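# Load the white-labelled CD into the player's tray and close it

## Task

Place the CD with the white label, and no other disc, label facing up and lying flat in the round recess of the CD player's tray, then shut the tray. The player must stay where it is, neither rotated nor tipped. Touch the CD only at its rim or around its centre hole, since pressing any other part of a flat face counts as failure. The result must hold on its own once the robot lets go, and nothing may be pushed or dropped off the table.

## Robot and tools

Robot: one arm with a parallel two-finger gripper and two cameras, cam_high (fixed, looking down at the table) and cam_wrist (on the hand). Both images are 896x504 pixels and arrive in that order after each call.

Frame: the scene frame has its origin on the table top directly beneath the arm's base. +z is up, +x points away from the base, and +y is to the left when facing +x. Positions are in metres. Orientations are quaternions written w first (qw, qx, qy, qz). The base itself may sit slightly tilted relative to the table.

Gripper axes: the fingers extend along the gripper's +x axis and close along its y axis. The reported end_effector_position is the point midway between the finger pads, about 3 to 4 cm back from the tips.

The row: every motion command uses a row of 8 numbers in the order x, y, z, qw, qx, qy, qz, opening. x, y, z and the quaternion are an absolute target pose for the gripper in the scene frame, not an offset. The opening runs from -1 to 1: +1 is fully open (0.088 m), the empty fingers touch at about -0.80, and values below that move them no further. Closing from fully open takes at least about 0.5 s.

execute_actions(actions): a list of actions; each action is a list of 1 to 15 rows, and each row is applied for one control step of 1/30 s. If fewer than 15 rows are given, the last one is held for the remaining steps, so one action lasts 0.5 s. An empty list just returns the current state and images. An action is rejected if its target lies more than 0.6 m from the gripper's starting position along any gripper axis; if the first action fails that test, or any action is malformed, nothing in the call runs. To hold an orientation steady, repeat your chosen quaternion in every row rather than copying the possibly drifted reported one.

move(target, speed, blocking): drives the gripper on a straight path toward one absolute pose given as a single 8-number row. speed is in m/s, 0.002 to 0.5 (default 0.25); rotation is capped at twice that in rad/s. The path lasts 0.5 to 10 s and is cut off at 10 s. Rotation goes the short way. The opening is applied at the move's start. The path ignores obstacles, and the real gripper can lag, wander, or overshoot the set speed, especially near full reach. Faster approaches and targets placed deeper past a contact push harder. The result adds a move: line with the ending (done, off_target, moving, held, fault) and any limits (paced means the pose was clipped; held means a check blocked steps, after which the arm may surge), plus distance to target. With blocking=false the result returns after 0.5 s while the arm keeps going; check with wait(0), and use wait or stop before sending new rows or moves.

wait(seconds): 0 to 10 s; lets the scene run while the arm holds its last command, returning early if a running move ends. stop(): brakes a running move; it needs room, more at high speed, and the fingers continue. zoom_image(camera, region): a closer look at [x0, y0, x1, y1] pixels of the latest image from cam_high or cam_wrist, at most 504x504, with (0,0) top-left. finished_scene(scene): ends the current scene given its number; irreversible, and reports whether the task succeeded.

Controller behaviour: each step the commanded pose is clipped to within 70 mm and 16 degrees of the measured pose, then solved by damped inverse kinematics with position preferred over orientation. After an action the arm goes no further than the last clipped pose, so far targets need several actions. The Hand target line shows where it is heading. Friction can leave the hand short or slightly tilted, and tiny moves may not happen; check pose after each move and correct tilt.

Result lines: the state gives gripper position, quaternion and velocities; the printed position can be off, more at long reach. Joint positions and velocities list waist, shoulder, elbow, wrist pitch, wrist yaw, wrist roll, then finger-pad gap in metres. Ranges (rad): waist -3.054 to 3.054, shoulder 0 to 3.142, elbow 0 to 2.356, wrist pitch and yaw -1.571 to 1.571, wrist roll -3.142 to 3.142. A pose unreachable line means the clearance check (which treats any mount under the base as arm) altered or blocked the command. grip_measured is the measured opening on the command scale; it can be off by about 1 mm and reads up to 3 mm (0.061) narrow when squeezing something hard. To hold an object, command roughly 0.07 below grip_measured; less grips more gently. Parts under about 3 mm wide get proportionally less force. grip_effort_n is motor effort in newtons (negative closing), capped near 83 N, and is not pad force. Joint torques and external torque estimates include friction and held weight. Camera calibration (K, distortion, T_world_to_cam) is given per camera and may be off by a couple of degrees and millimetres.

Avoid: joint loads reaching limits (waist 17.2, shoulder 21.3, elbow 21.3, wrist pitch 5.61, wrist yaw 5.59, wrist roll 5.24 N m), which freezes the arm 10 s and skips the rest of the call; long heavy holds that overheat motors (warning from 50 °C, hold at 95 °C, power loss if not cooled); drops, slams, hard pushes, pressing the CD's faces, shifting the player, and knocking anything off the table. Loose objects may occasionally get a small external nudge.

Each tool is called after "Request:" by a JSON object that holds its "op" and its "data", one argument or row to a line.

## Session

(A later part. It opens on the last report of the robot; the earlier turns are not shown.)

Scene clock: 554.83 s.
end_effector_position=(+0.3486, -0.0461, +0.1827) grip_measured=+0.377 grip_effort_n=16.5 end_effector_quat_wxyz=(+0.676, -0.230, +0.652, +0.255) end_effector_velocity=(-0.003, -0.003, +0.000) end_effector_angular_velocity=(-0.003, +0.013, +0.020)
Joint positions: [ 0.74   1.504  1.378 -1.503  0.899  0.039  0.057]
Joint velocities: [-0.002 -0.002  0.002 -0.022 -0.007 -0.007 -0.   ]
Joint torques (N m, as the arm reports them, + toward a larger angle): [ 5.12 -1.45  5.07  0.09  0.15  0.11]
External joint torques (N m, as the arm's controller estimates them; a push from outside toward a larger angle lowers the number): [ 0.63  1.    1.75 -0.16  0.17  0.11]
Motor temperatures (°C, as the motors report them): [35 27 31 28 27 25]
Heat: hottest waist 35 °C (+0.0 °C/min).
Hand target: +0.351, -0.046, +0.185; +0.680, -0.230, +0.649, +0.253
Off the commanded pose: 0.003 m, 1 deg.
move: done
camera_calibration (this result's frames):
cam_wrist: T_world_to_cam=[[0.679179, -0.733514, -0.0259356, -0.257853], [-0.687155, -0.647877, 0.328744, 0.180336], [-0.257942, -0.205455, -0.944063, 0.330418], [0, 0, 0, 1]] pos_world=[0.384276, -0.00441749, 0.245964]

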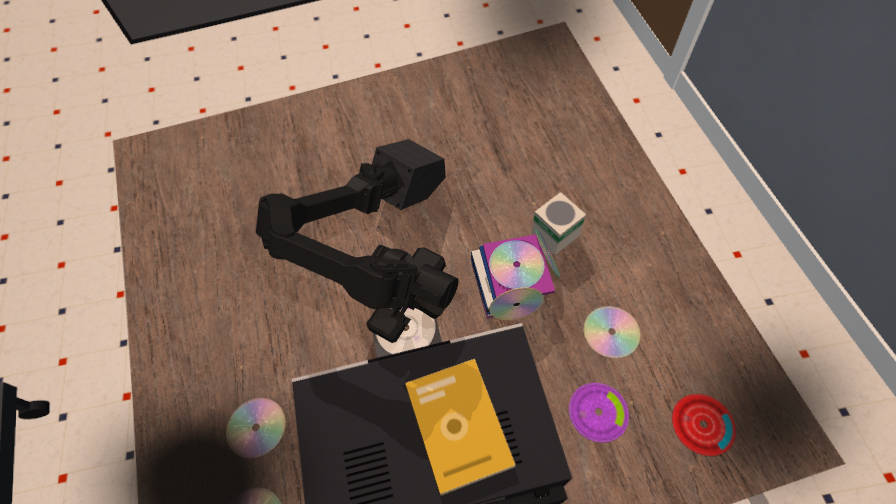

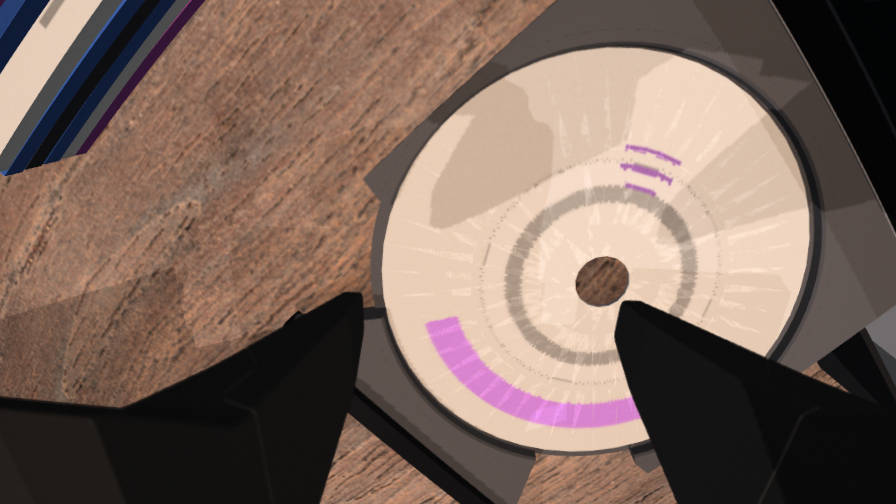

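Seated. Close the tray.

Request:
{"op": "move", "data": {
  "target": [0.255,-0.07,0.185,0.779,-0.206,0.496,0.323,-0.78],
  "speed": 0.2
}}

Request:
{"op": "move", "data": {
  "target": [0.255,-0.07,0.149,0.779,-0.206,0.496,0.323,-0.78],
  "speed": 0.1
}}

Request:
{"op": "move", "data": {
  "target": [0.292,-0.072,0.149,0.779,-0.206,0.496,0.323,-0.78],
  "speed": 0.03
}}

Scene clock: 561.30 s.
end_effector_position=(+0.2571, -0.0710, +0.1855) grip_measured=-0.777 grip_effort_n=-18.4 end_effector_quat_wxyz=(+0.780, -0.203, +0.497, +0.320) end_effector_velocity=(-0.004, -0.002, -0.003) end_effector_angular_velocity=(-0.014, +0.009, -0.001)
Joint positions: [ 0.952  0.839  0.854 -1.282  0.896 -0.193  0.001]
Joint velocities: [ 0.002 -0.002 -0.007 -0.022  0.007  0.022 -0.   ]
Joint torques (N m, as the arm reports them, + toward a larger angle): [ 1.62  0.77  2.84  0.65 -0.13  0.08]
External joint torques (N m, as the arm's controller estimates them; a push from outside toward a larger angle lowers the number): [ 0.31 -0.09 -0.59 -0.13 -0.06  0.07]
Motor temperatures (°C, as the motors report them): [35 27 31 28 27 25]
Heat: hottest waist 35 °C (+0.0 °C/min).
Hand target: +0.255, -0.070, +0.184; +0.779, -0.205, +0.497, +0.322
Off the commanded pose: 0.002 m, 1 deg.
move: done
camera_calibration (this result's frames):
cam_wrist: T_world_to_cam=[[0.732625, -0.68052, 0.0123474, -0.230919], [-0.679053, -0.73204, -0.0548214, 0.163474], [0.0463459, 0.031779, -0.99842, 0.25299], [0, 0, 0, 1]] pos_world=[0.268459, -0.0455151, 0.264403]

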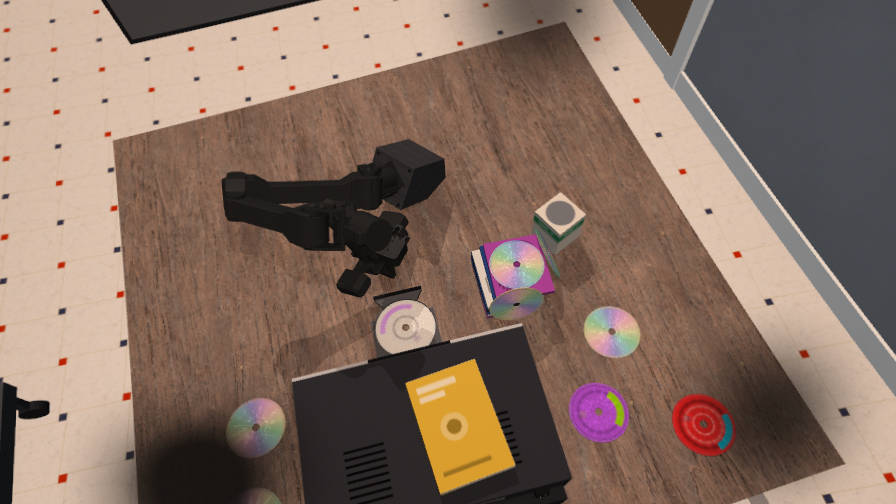

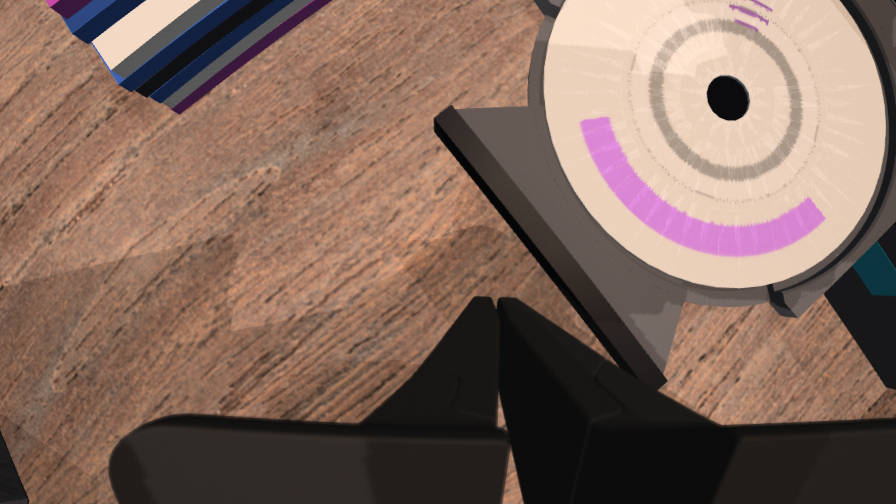

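Scene clock: 562.13 s.
end_effector_position=(+0.2565, -0.0715, +0.1509) grip_measured=-0.777 grip_effort_n=-18.4 end_effector_quat_wxyz=(+0.780, -0.206, +0.497, +0.320) end_effector_velocity=(-0.001, +0.001, -0.002) end_effector_angular_velocity=(+0.003, -0.007, +0.024)
Joint positions: [ 0.698  0.715  0.708 -0.999  0.792 -0.547  0.001]
Joint velocities: [-0.022 -0.012 -0.012  0.022 -0.022 -0.051 -0.   ]
Joint torques (N m, as the arm reports them, + toward a larger angle): [ 0.9   0.17  3.28  0.97 -0.35 -0.08]
External joint torques (N m, as the arm's controller estimates them; a push from outside toward a larger angle lowers the number): [-0.16  0.32 -0.44  0.25 -0.17 -0.09]
Motor temperatures (°C, as the motors report them): [35 27 31 28 27 25]
Heat: hottest waist 35 °C (+0.0 °C/min).
Hand target: +0.255, -0.070, +0.149; +0.778, -0.206, +0.497, +0.323
Off the commanded pose: 0.003 m, 0 deg.
move: done
camera_calibration (this result's frames):
cam_wrist: T_world_to_cam=[[0.734648, -0.678211, 0.0179306, -0.231655], [-0.676663, -0.734375, -0.053101, 0.159768], [0.0491815, 0.0268776, -0.998428, 0.217408], [0, 0, 0, 1]] pos_world=[0.267602, -0.045625, 0.229704]

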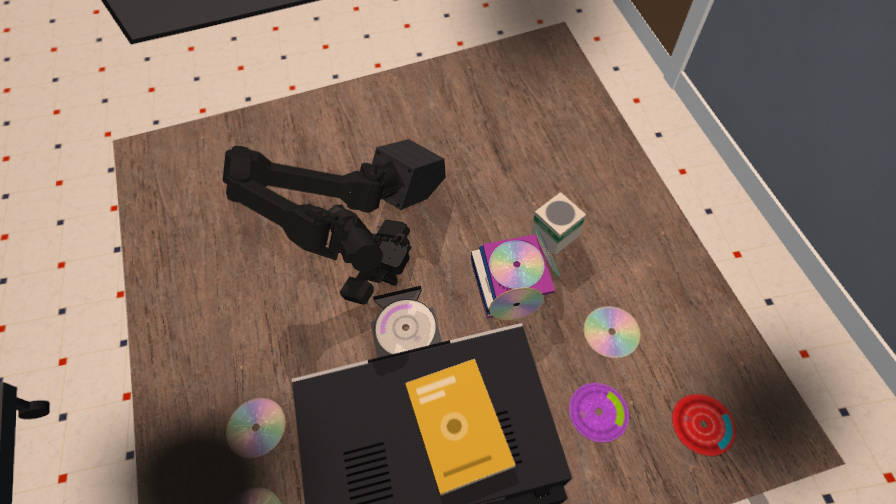

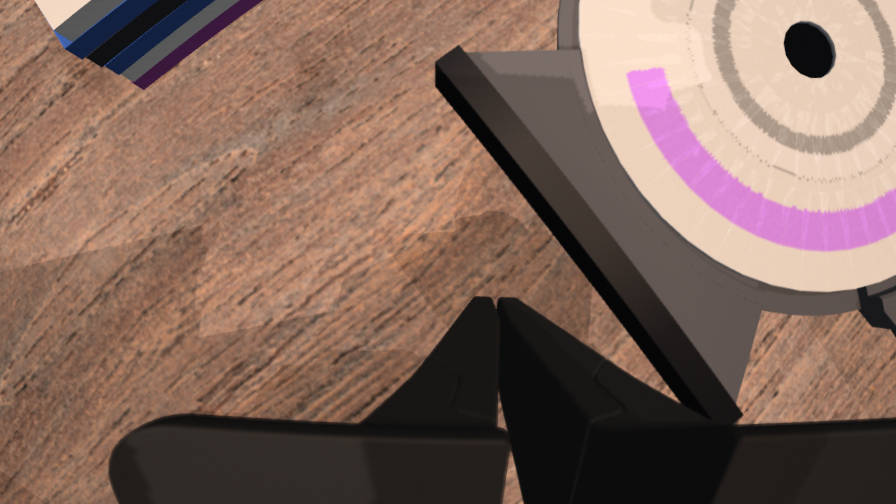

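Scene clock: 563.57 s.
end_effector_position=(+0.2869, -0.0710, +0.1466) grip_measured=-0.777 grip_effort_n=-17.0 end_effector_quat_wxyz=(+0.774, -0.211, +0.500, +0.326) end_effector_velocity=(+0.001, -0.002, -0.003) end_effector_angular_velocity=(-0.024, +0.009, -0.012)
Joint positions: [ 0.576  0.824  0.773 -0.88   0.721 -0.685  0.001]
Joint velocities: [-0.007  0.012 -0.002  0.007  0.022  0.007 -0.   ]
Joint torques (N m, as the arm reports them, + toward a larger angle): [ 1.45  0.16  6.26  1.31 -0.41 -0.05]
External joint torques (N m, as the arm's controller estimates them; a push from outside toward a larger angle lowers the number): [-0.11  1.24  2.48  0.65 -0.2  -0.06]
Motor temperatures (°C, as the motors report them): [35 26 31 28 27 25]
Heat: hottest waist 35 °C (+0.0 °C/min).
Hand target: +0.292, -0.072, +0.149; +0.779, -0.206, +0.497, +0.323
Off the commanded pose: 0.006 m, 1 deg.
move: done
camera_calibration (this result's frames):
cam_wrist: T_world_to_cam=[[0.745755, -0.666065, 0.0143961, -0.255348], [-0.665072, -0.745564, -0.0425789, 0.174811], [0.0390935, 0.022179, -0.998989, 0.214264], [0, 0, 0, 1]] pos_world=[0.298313, -0.0444977, 0.225166]

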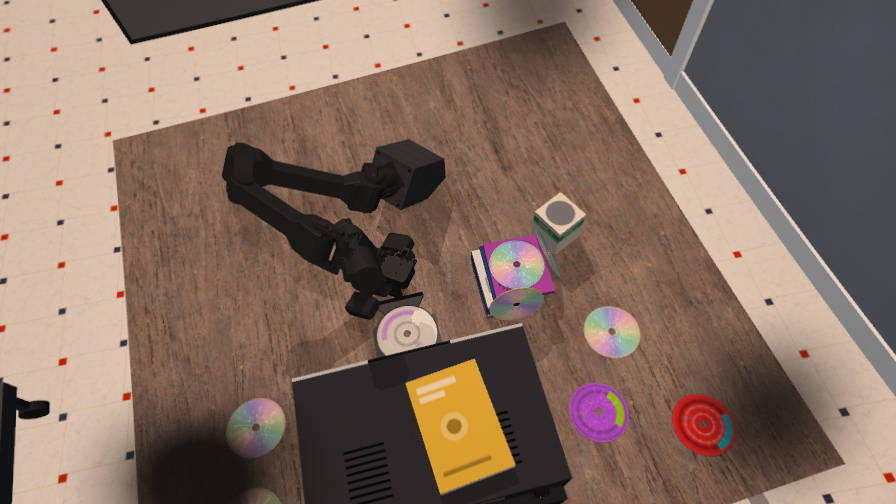

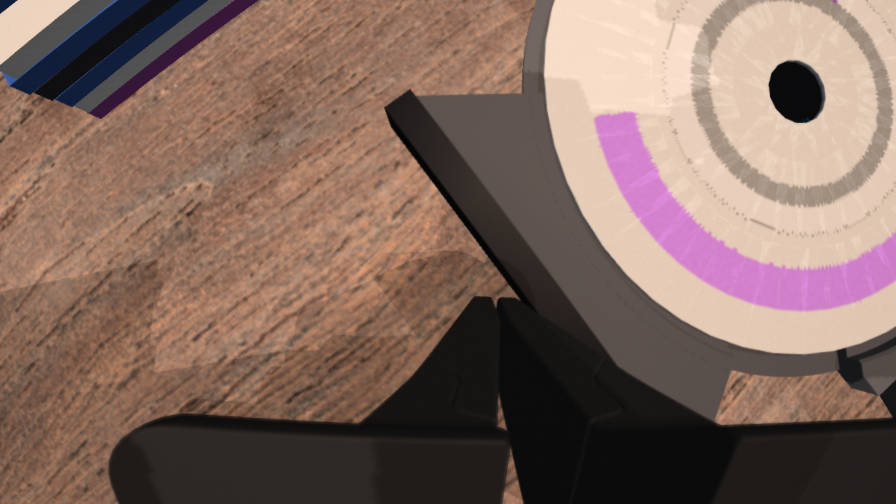

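Request:
{"op": "move", "data": {
  "target": [0.395,-0.074,0.148,0.924,0,0.383,0,-0.78],
  "speed": 0.12
}}

Request:
{"op": "move", "data": {
  "target": [0.412,-0.076,0.148,0.924,0,0.383,0,-0.78],
  "speed": 0.02
}}

Scene clock: 572.07 s.
end_effector_position=(+0.3941, -0.0723, +0.1485) grip_measured=-0.777 grip_effort_n=-17.0 end_effector_quat_wxyz=(+0.923, -0.000, +0.385, +0.006) end_effector_velocity=(+0.001, +0.003, -0.002) end_effector_angular_velocity=(-0.001, -0.004, +0.006)
Joint positions: [ 0.5    0.994  0.567  0.277  0.811 -0.599  0.001]
Joint velocities: [-0.002  0.012 -0.007  0.022 -0.007 -0.007 -0.   ]
Joint torques (N m, as the arm reports them, + toward a larger angle): [ 2.37 -1.6   4.33  1.78 -0.19  0.1 ]
External joint torques (N m, as the arm's controller estimates them; a push from outside toward a larger angle lowers the number): [-0.26  0.62  0.39  0.82  0.12  0.1 ]
Motor temperatures (°C, as the motors report them): [34 26 31 29 27 25]
Heat: hottest waist 34 °C (-1.0 °C/min).
Hand target: +0.395, -0.074, +0.148; +0.923, +0.002, +0.385, +0.000
Off the commanded pose: 0.002 m, 1 deg.
move: done
camera_calibration (this result's frames):
cam_wrist: T_world_to_cam=[[0.0477163, -0.998574, 0.0239324, -0.0865737], [-0.920067, -0.0532668, -0.388123, 0.447051], [0.388845, -0.00349962, -0.921297, 0.0608061], [0, 0, 0, 1]] pos_world=[0.391804, -0.0624245, 0.231603]

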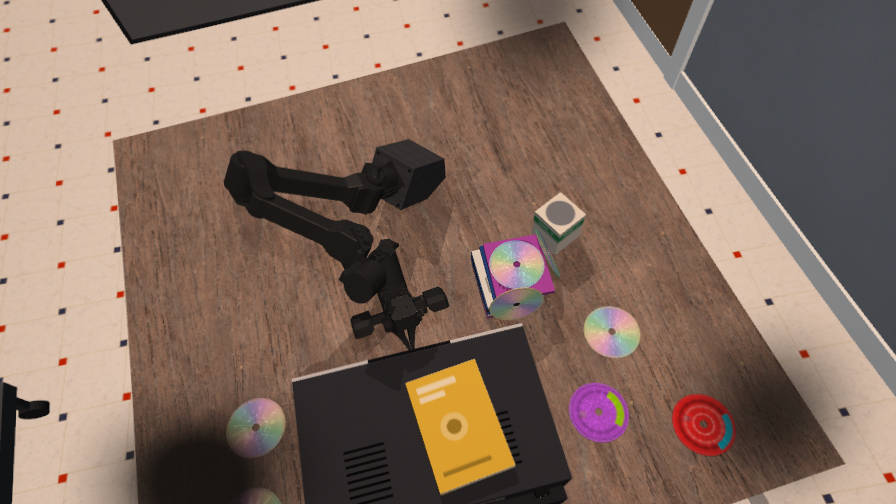

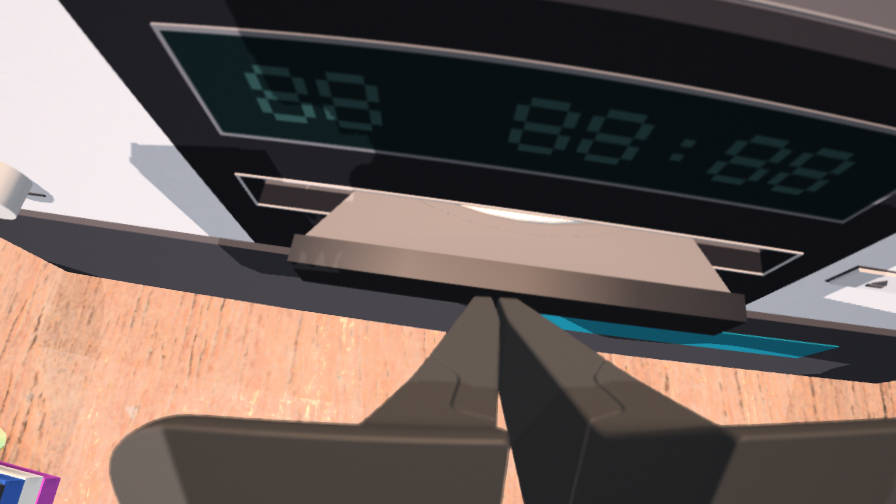

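Scene clock: 573.23 s.
end_effector_position=(+0.4067, -0.0722, +0.1458) grip_measured=-0.777 grip_effort_n=-16.5 end_effector_quat_wxyz=(+0.922, -0.003, +0.387, +0.005) end_effector_velocity=(+0.004, +0.003, +0.002) end_effector_angular_velocity=(+0.017, -0.023, +0.019)
Joint positions: [ 0.477  1.049  0.609  0.292  0.794 -0.607  0.001]
Joint velocities: [-0.002  0.002  0.002  0.007 -0.037 -0.007 -0.   ]
Joint torques (N m, as the arm reports them, + toward a larger angle): [ 2.27 -1.29  6.62  1.46 -0.51 -0.06]
External joint torques (N m, as the arm's controller estimates them; a push from outside toward a larger angle lowers the number): [-0.61  1.29  2.65  0.49 -0.2  -0.07]
Motor temperatures (°C, as the motors report them): [34 26 31 29 27 25]
Heat: hottest waist 34 °C (-2.0 °C/min).
Hand target: +0.412, -0.076, +0.148; +0.924, -0.000, +0.383, +0.000
Off the commanded pose: 0.007 m, 1 deg.
move: done
camera_calibration (this result's frames):
cam_wrist: T_world_to_cam=[[0.0487429, -0.998363, 0.0299231, -0.0882953], [-0.921616, -0.0565043, -0.383969, 0.457406], [0.385031, -0.00886185, -0.922861, 0.0547859], [0, 0, 0, 1]] pos_world=[0.404762, -0.0618199, 0.228831]

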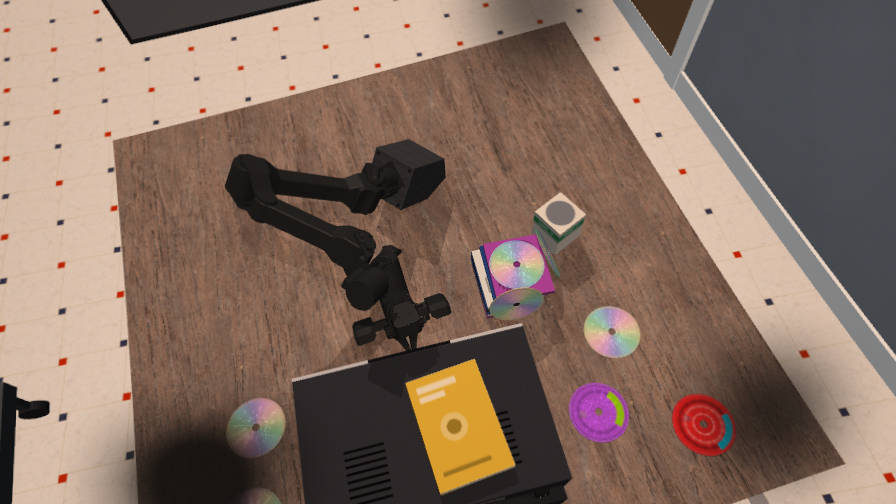

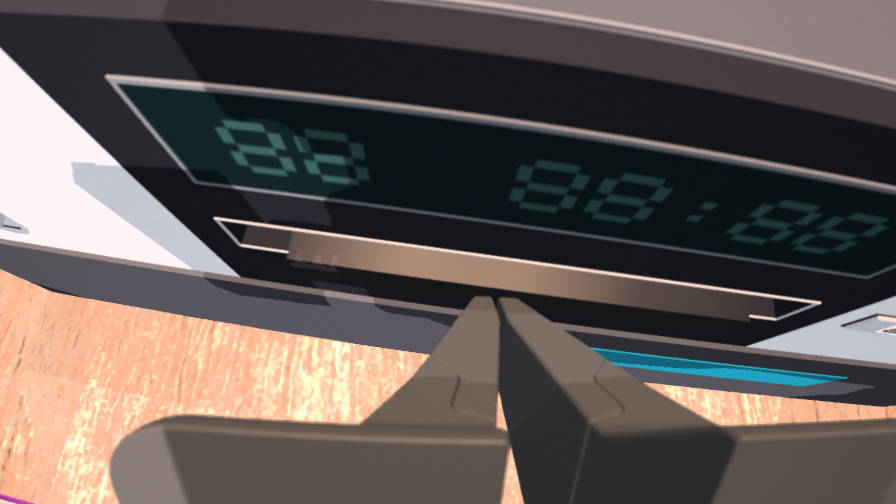

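Request:
{"op": "move", "data": {
  "target": [0.419,-0.076,0.150,0.924,0,0.383,0,-0.78],
  "speed": 0.015
}}

Scene clock: 582.80 s.
end_effector_position=(+0.4129, -0.0725, +0.1462) grip_measured=-0.777 grip_effort_n=-17.0 end_effector_quat_wxyz=(+0.921, -0.004, +0.388, +0.004) end_effector_velocity=(+0.002, -0.000, +0.001) end_effector_angular_velocity=(-0.000, -0.007, +0.002)
Joint positions: [ 0.473  1.072  0.634  0.288  0.794 -0.607  0.001]
Joint velocities: [-0.002  0.002  0.002  0.007 -0.007 -0.007 -0.   ]
Joint torques (N m, as the arm reports them, + toward a larger angle): [ 2.7  -1.37  7.2   1.28 -0.47 -0.07]
External joint torques (N m, as the arm's controller estimates them; a push from outside toward a larger angle lowers the number): [-0.3   1.31  3.24  0.31 -0.17 -0.08]
Motor temperatures (°C, as the motors report them): [33 26 32 30 27 25]
Heat: hottest waist 33 °C (-2.0 °C/min).
Hand target: +0.419, -0.076, +0.150; +0.924, +0.000, +0.383, -0.000
Off the commanded pose: 0.008 m, 1 deg.
move: done
camera_calibration (this result's frames):
cam_wrist: T_world_to_cam=[[0.0474468, -0.998367, 0.0318192, -0.088668], [-0.922886, -0.0560019, -0.380979, 0.463349], [0.382138, -0.0112893, -0.924036, 0.0540136], [0, 0, 0, 1]] pos_world=[0.411185, -0.0619649, 0.229258]

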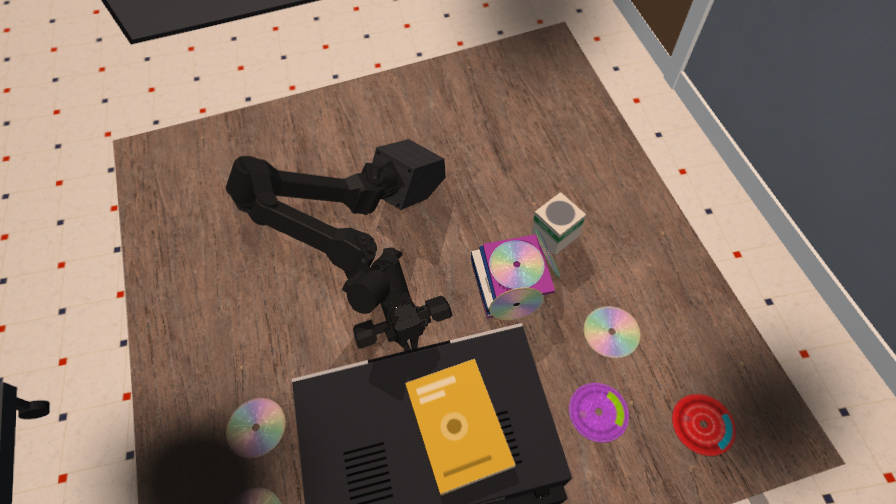

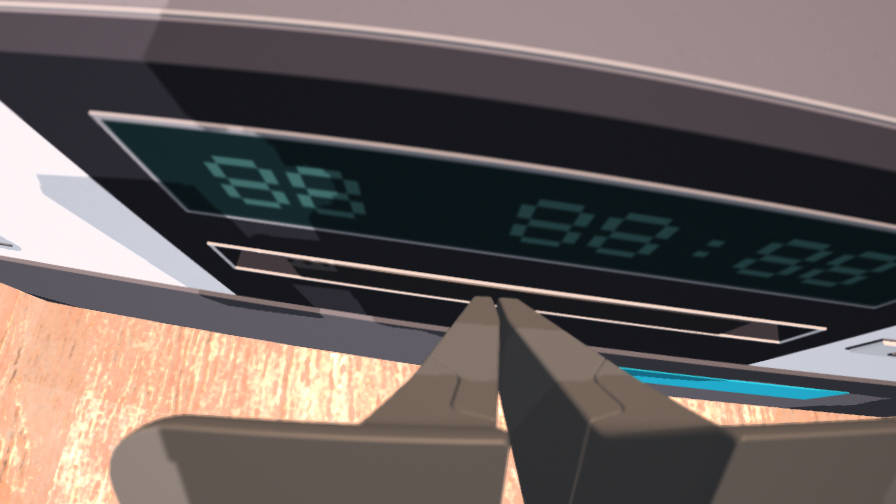

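Request:
{"op": "move", "data": {
  "target": [0.422,-0.076,0.151,0.924,0,0.383,0,-0.78],
  "speed": 0.015
}}

Request:
{"op": "move", "data": {
  "target": [0.34,-0.07,0.16,0.924,0,0.383,0,-0.78],
  "speed": 0.12
}}

Scene clock: 589.03 s.
end_effector_position=(+0.4136, -0.0718, +0.1455) grip_measured=-0.777 grip_effort_n=-17.0 end_effector_quat_wxyz=(+0.920, -0.006, +0.391, +0.005) end_effector_velocity=(-0.003, +0.001, -0.003) end_effector_angular_velocity=(-0.015, +0.018, +0.017)
Joint positions: [ 0.473  1.079  0.64   0.281  0.797 -0.607  0.001]
Joint velocities: [-0.002 -0.002 -0.002 -0.022  0.007 -0.007 -0.   ]
Joint torques (N m, as the arm reports them, + toward a larger angle): [ 2.82 -1.1   7.97  1.53 -0.52 -0.07]
External joint torques (N m, as the arm's controller estimates them; a push from outside toward a larger angle lowers the number): [-0.2   1.57  4.08  0.59 -0.22 -0.08]
Motor temperatures (°C, as the motors report them): [33 26 33 31 27 25]
Heat: hottest waist 33 °C (-2.0 °C/min).
Hand target: +0.422, -0.076, +0.151; +0.924, +0.000, +0.383, +0.000
Off the commanded pose: 0.011 m, 1 deg.
move: off_target
camera_calibration (this result's frames):
cam_wrist: T_world_to_cam=[[0.0521093, -0.998036, 0.0347717, -0.0902585], [-0.924853, -0.0613653, -0.375342, 0.463372], [0.376738, -0.0125999, -0.926234, 0.0555513], [0, 0, 0, 1]] pos_world=[0.412326, -0.0609464, 0.228515]

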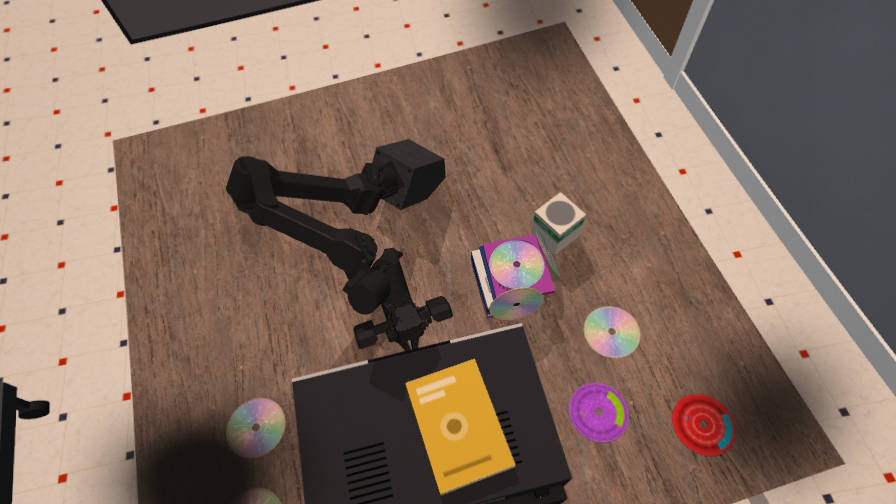

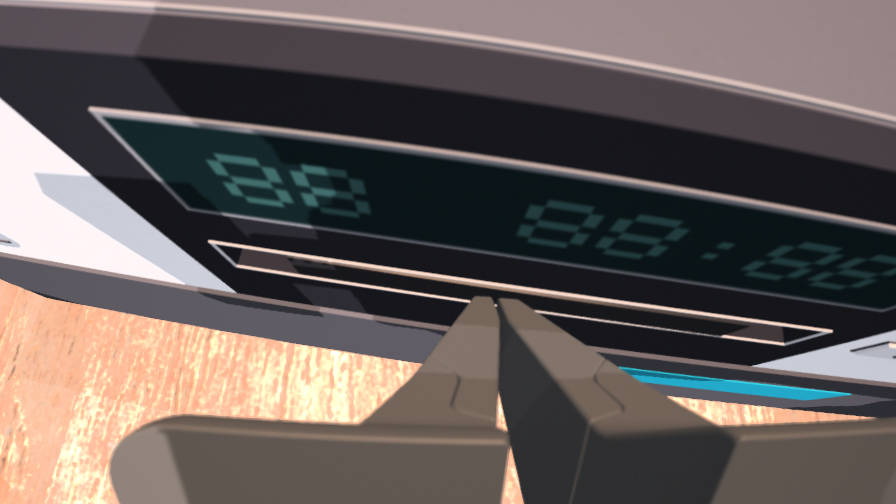

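Scene clock: 590.13 s.
end_effector_position=(+0.3428, -0.0715, +0.1611) grip_measured=-0.777 grip_effort_n=-17.0 end_effector_quat_wxyz=(+0.925, +0.002, +0.381, -0.001) end_effector_velocity=(-0.005, +0.004, -0.003) end_effector_angular_velocity=(-0.020, +0.017, +0.034)
Joint positions: [ 0.656  0.772  0.419  0.195  0.97  -0.569  0.001]
Joint velocities: [ 0.007 -0.007 -0.007 -0.037  0.007 -0.007 -0.   ]
Joint torques (N m, as the arm reports them, + toward a larger angle): [ 1.92 -0.58  3.33  0.73 -0.1   0.06]
External joint torques (N m, as the arm's controller estimates them; a push from outside toward a larger angle lowers the number): [ 0.22  0.17 -0.66 -0.14  0.19  0.05]
Motor temperatures (°C, as the motors report them): [33 26 33 31 27 25]
Heat: hottest waist 33 °C (-2.0 °C/min).
Hand target: +0.340, -0.070, +0.160; +0.924, +0.000, +0.383, -0.000
Off the commanded pose: 0.003 m, 0 deg.
move: done
camera_calibration (this result's frames):
cam_wrist: T_world_to_cam=[[0.0335342, -0.999091, 0.0263026, -0.079172], [-0.91725, -0.0412171, -0.396174, 0.406012], [0.396898, -0.0108407, -0.917799, 0.0885117], [0, 0, 0, 1]] pos_world=[0.339939, -0.0614059, 0.24417]

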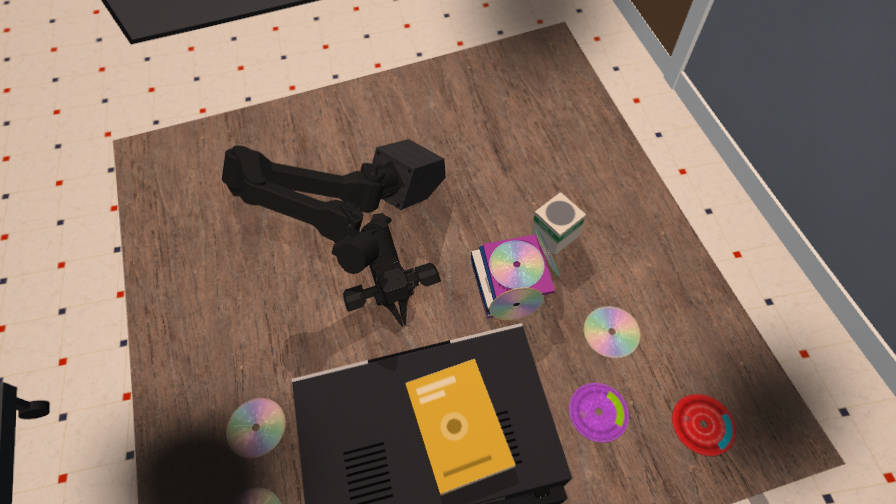

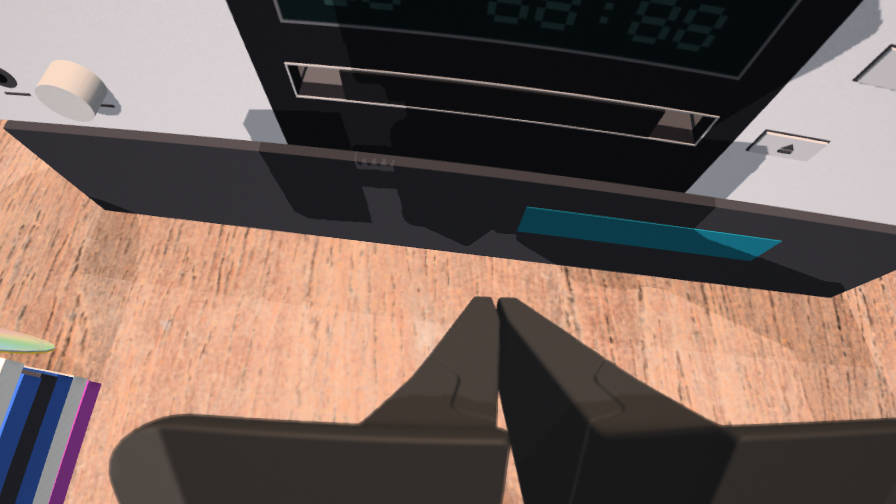

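Request:
{"op": "finished_scene", "data": {
  "scene": 2
}}

The scene is finished: the task was done.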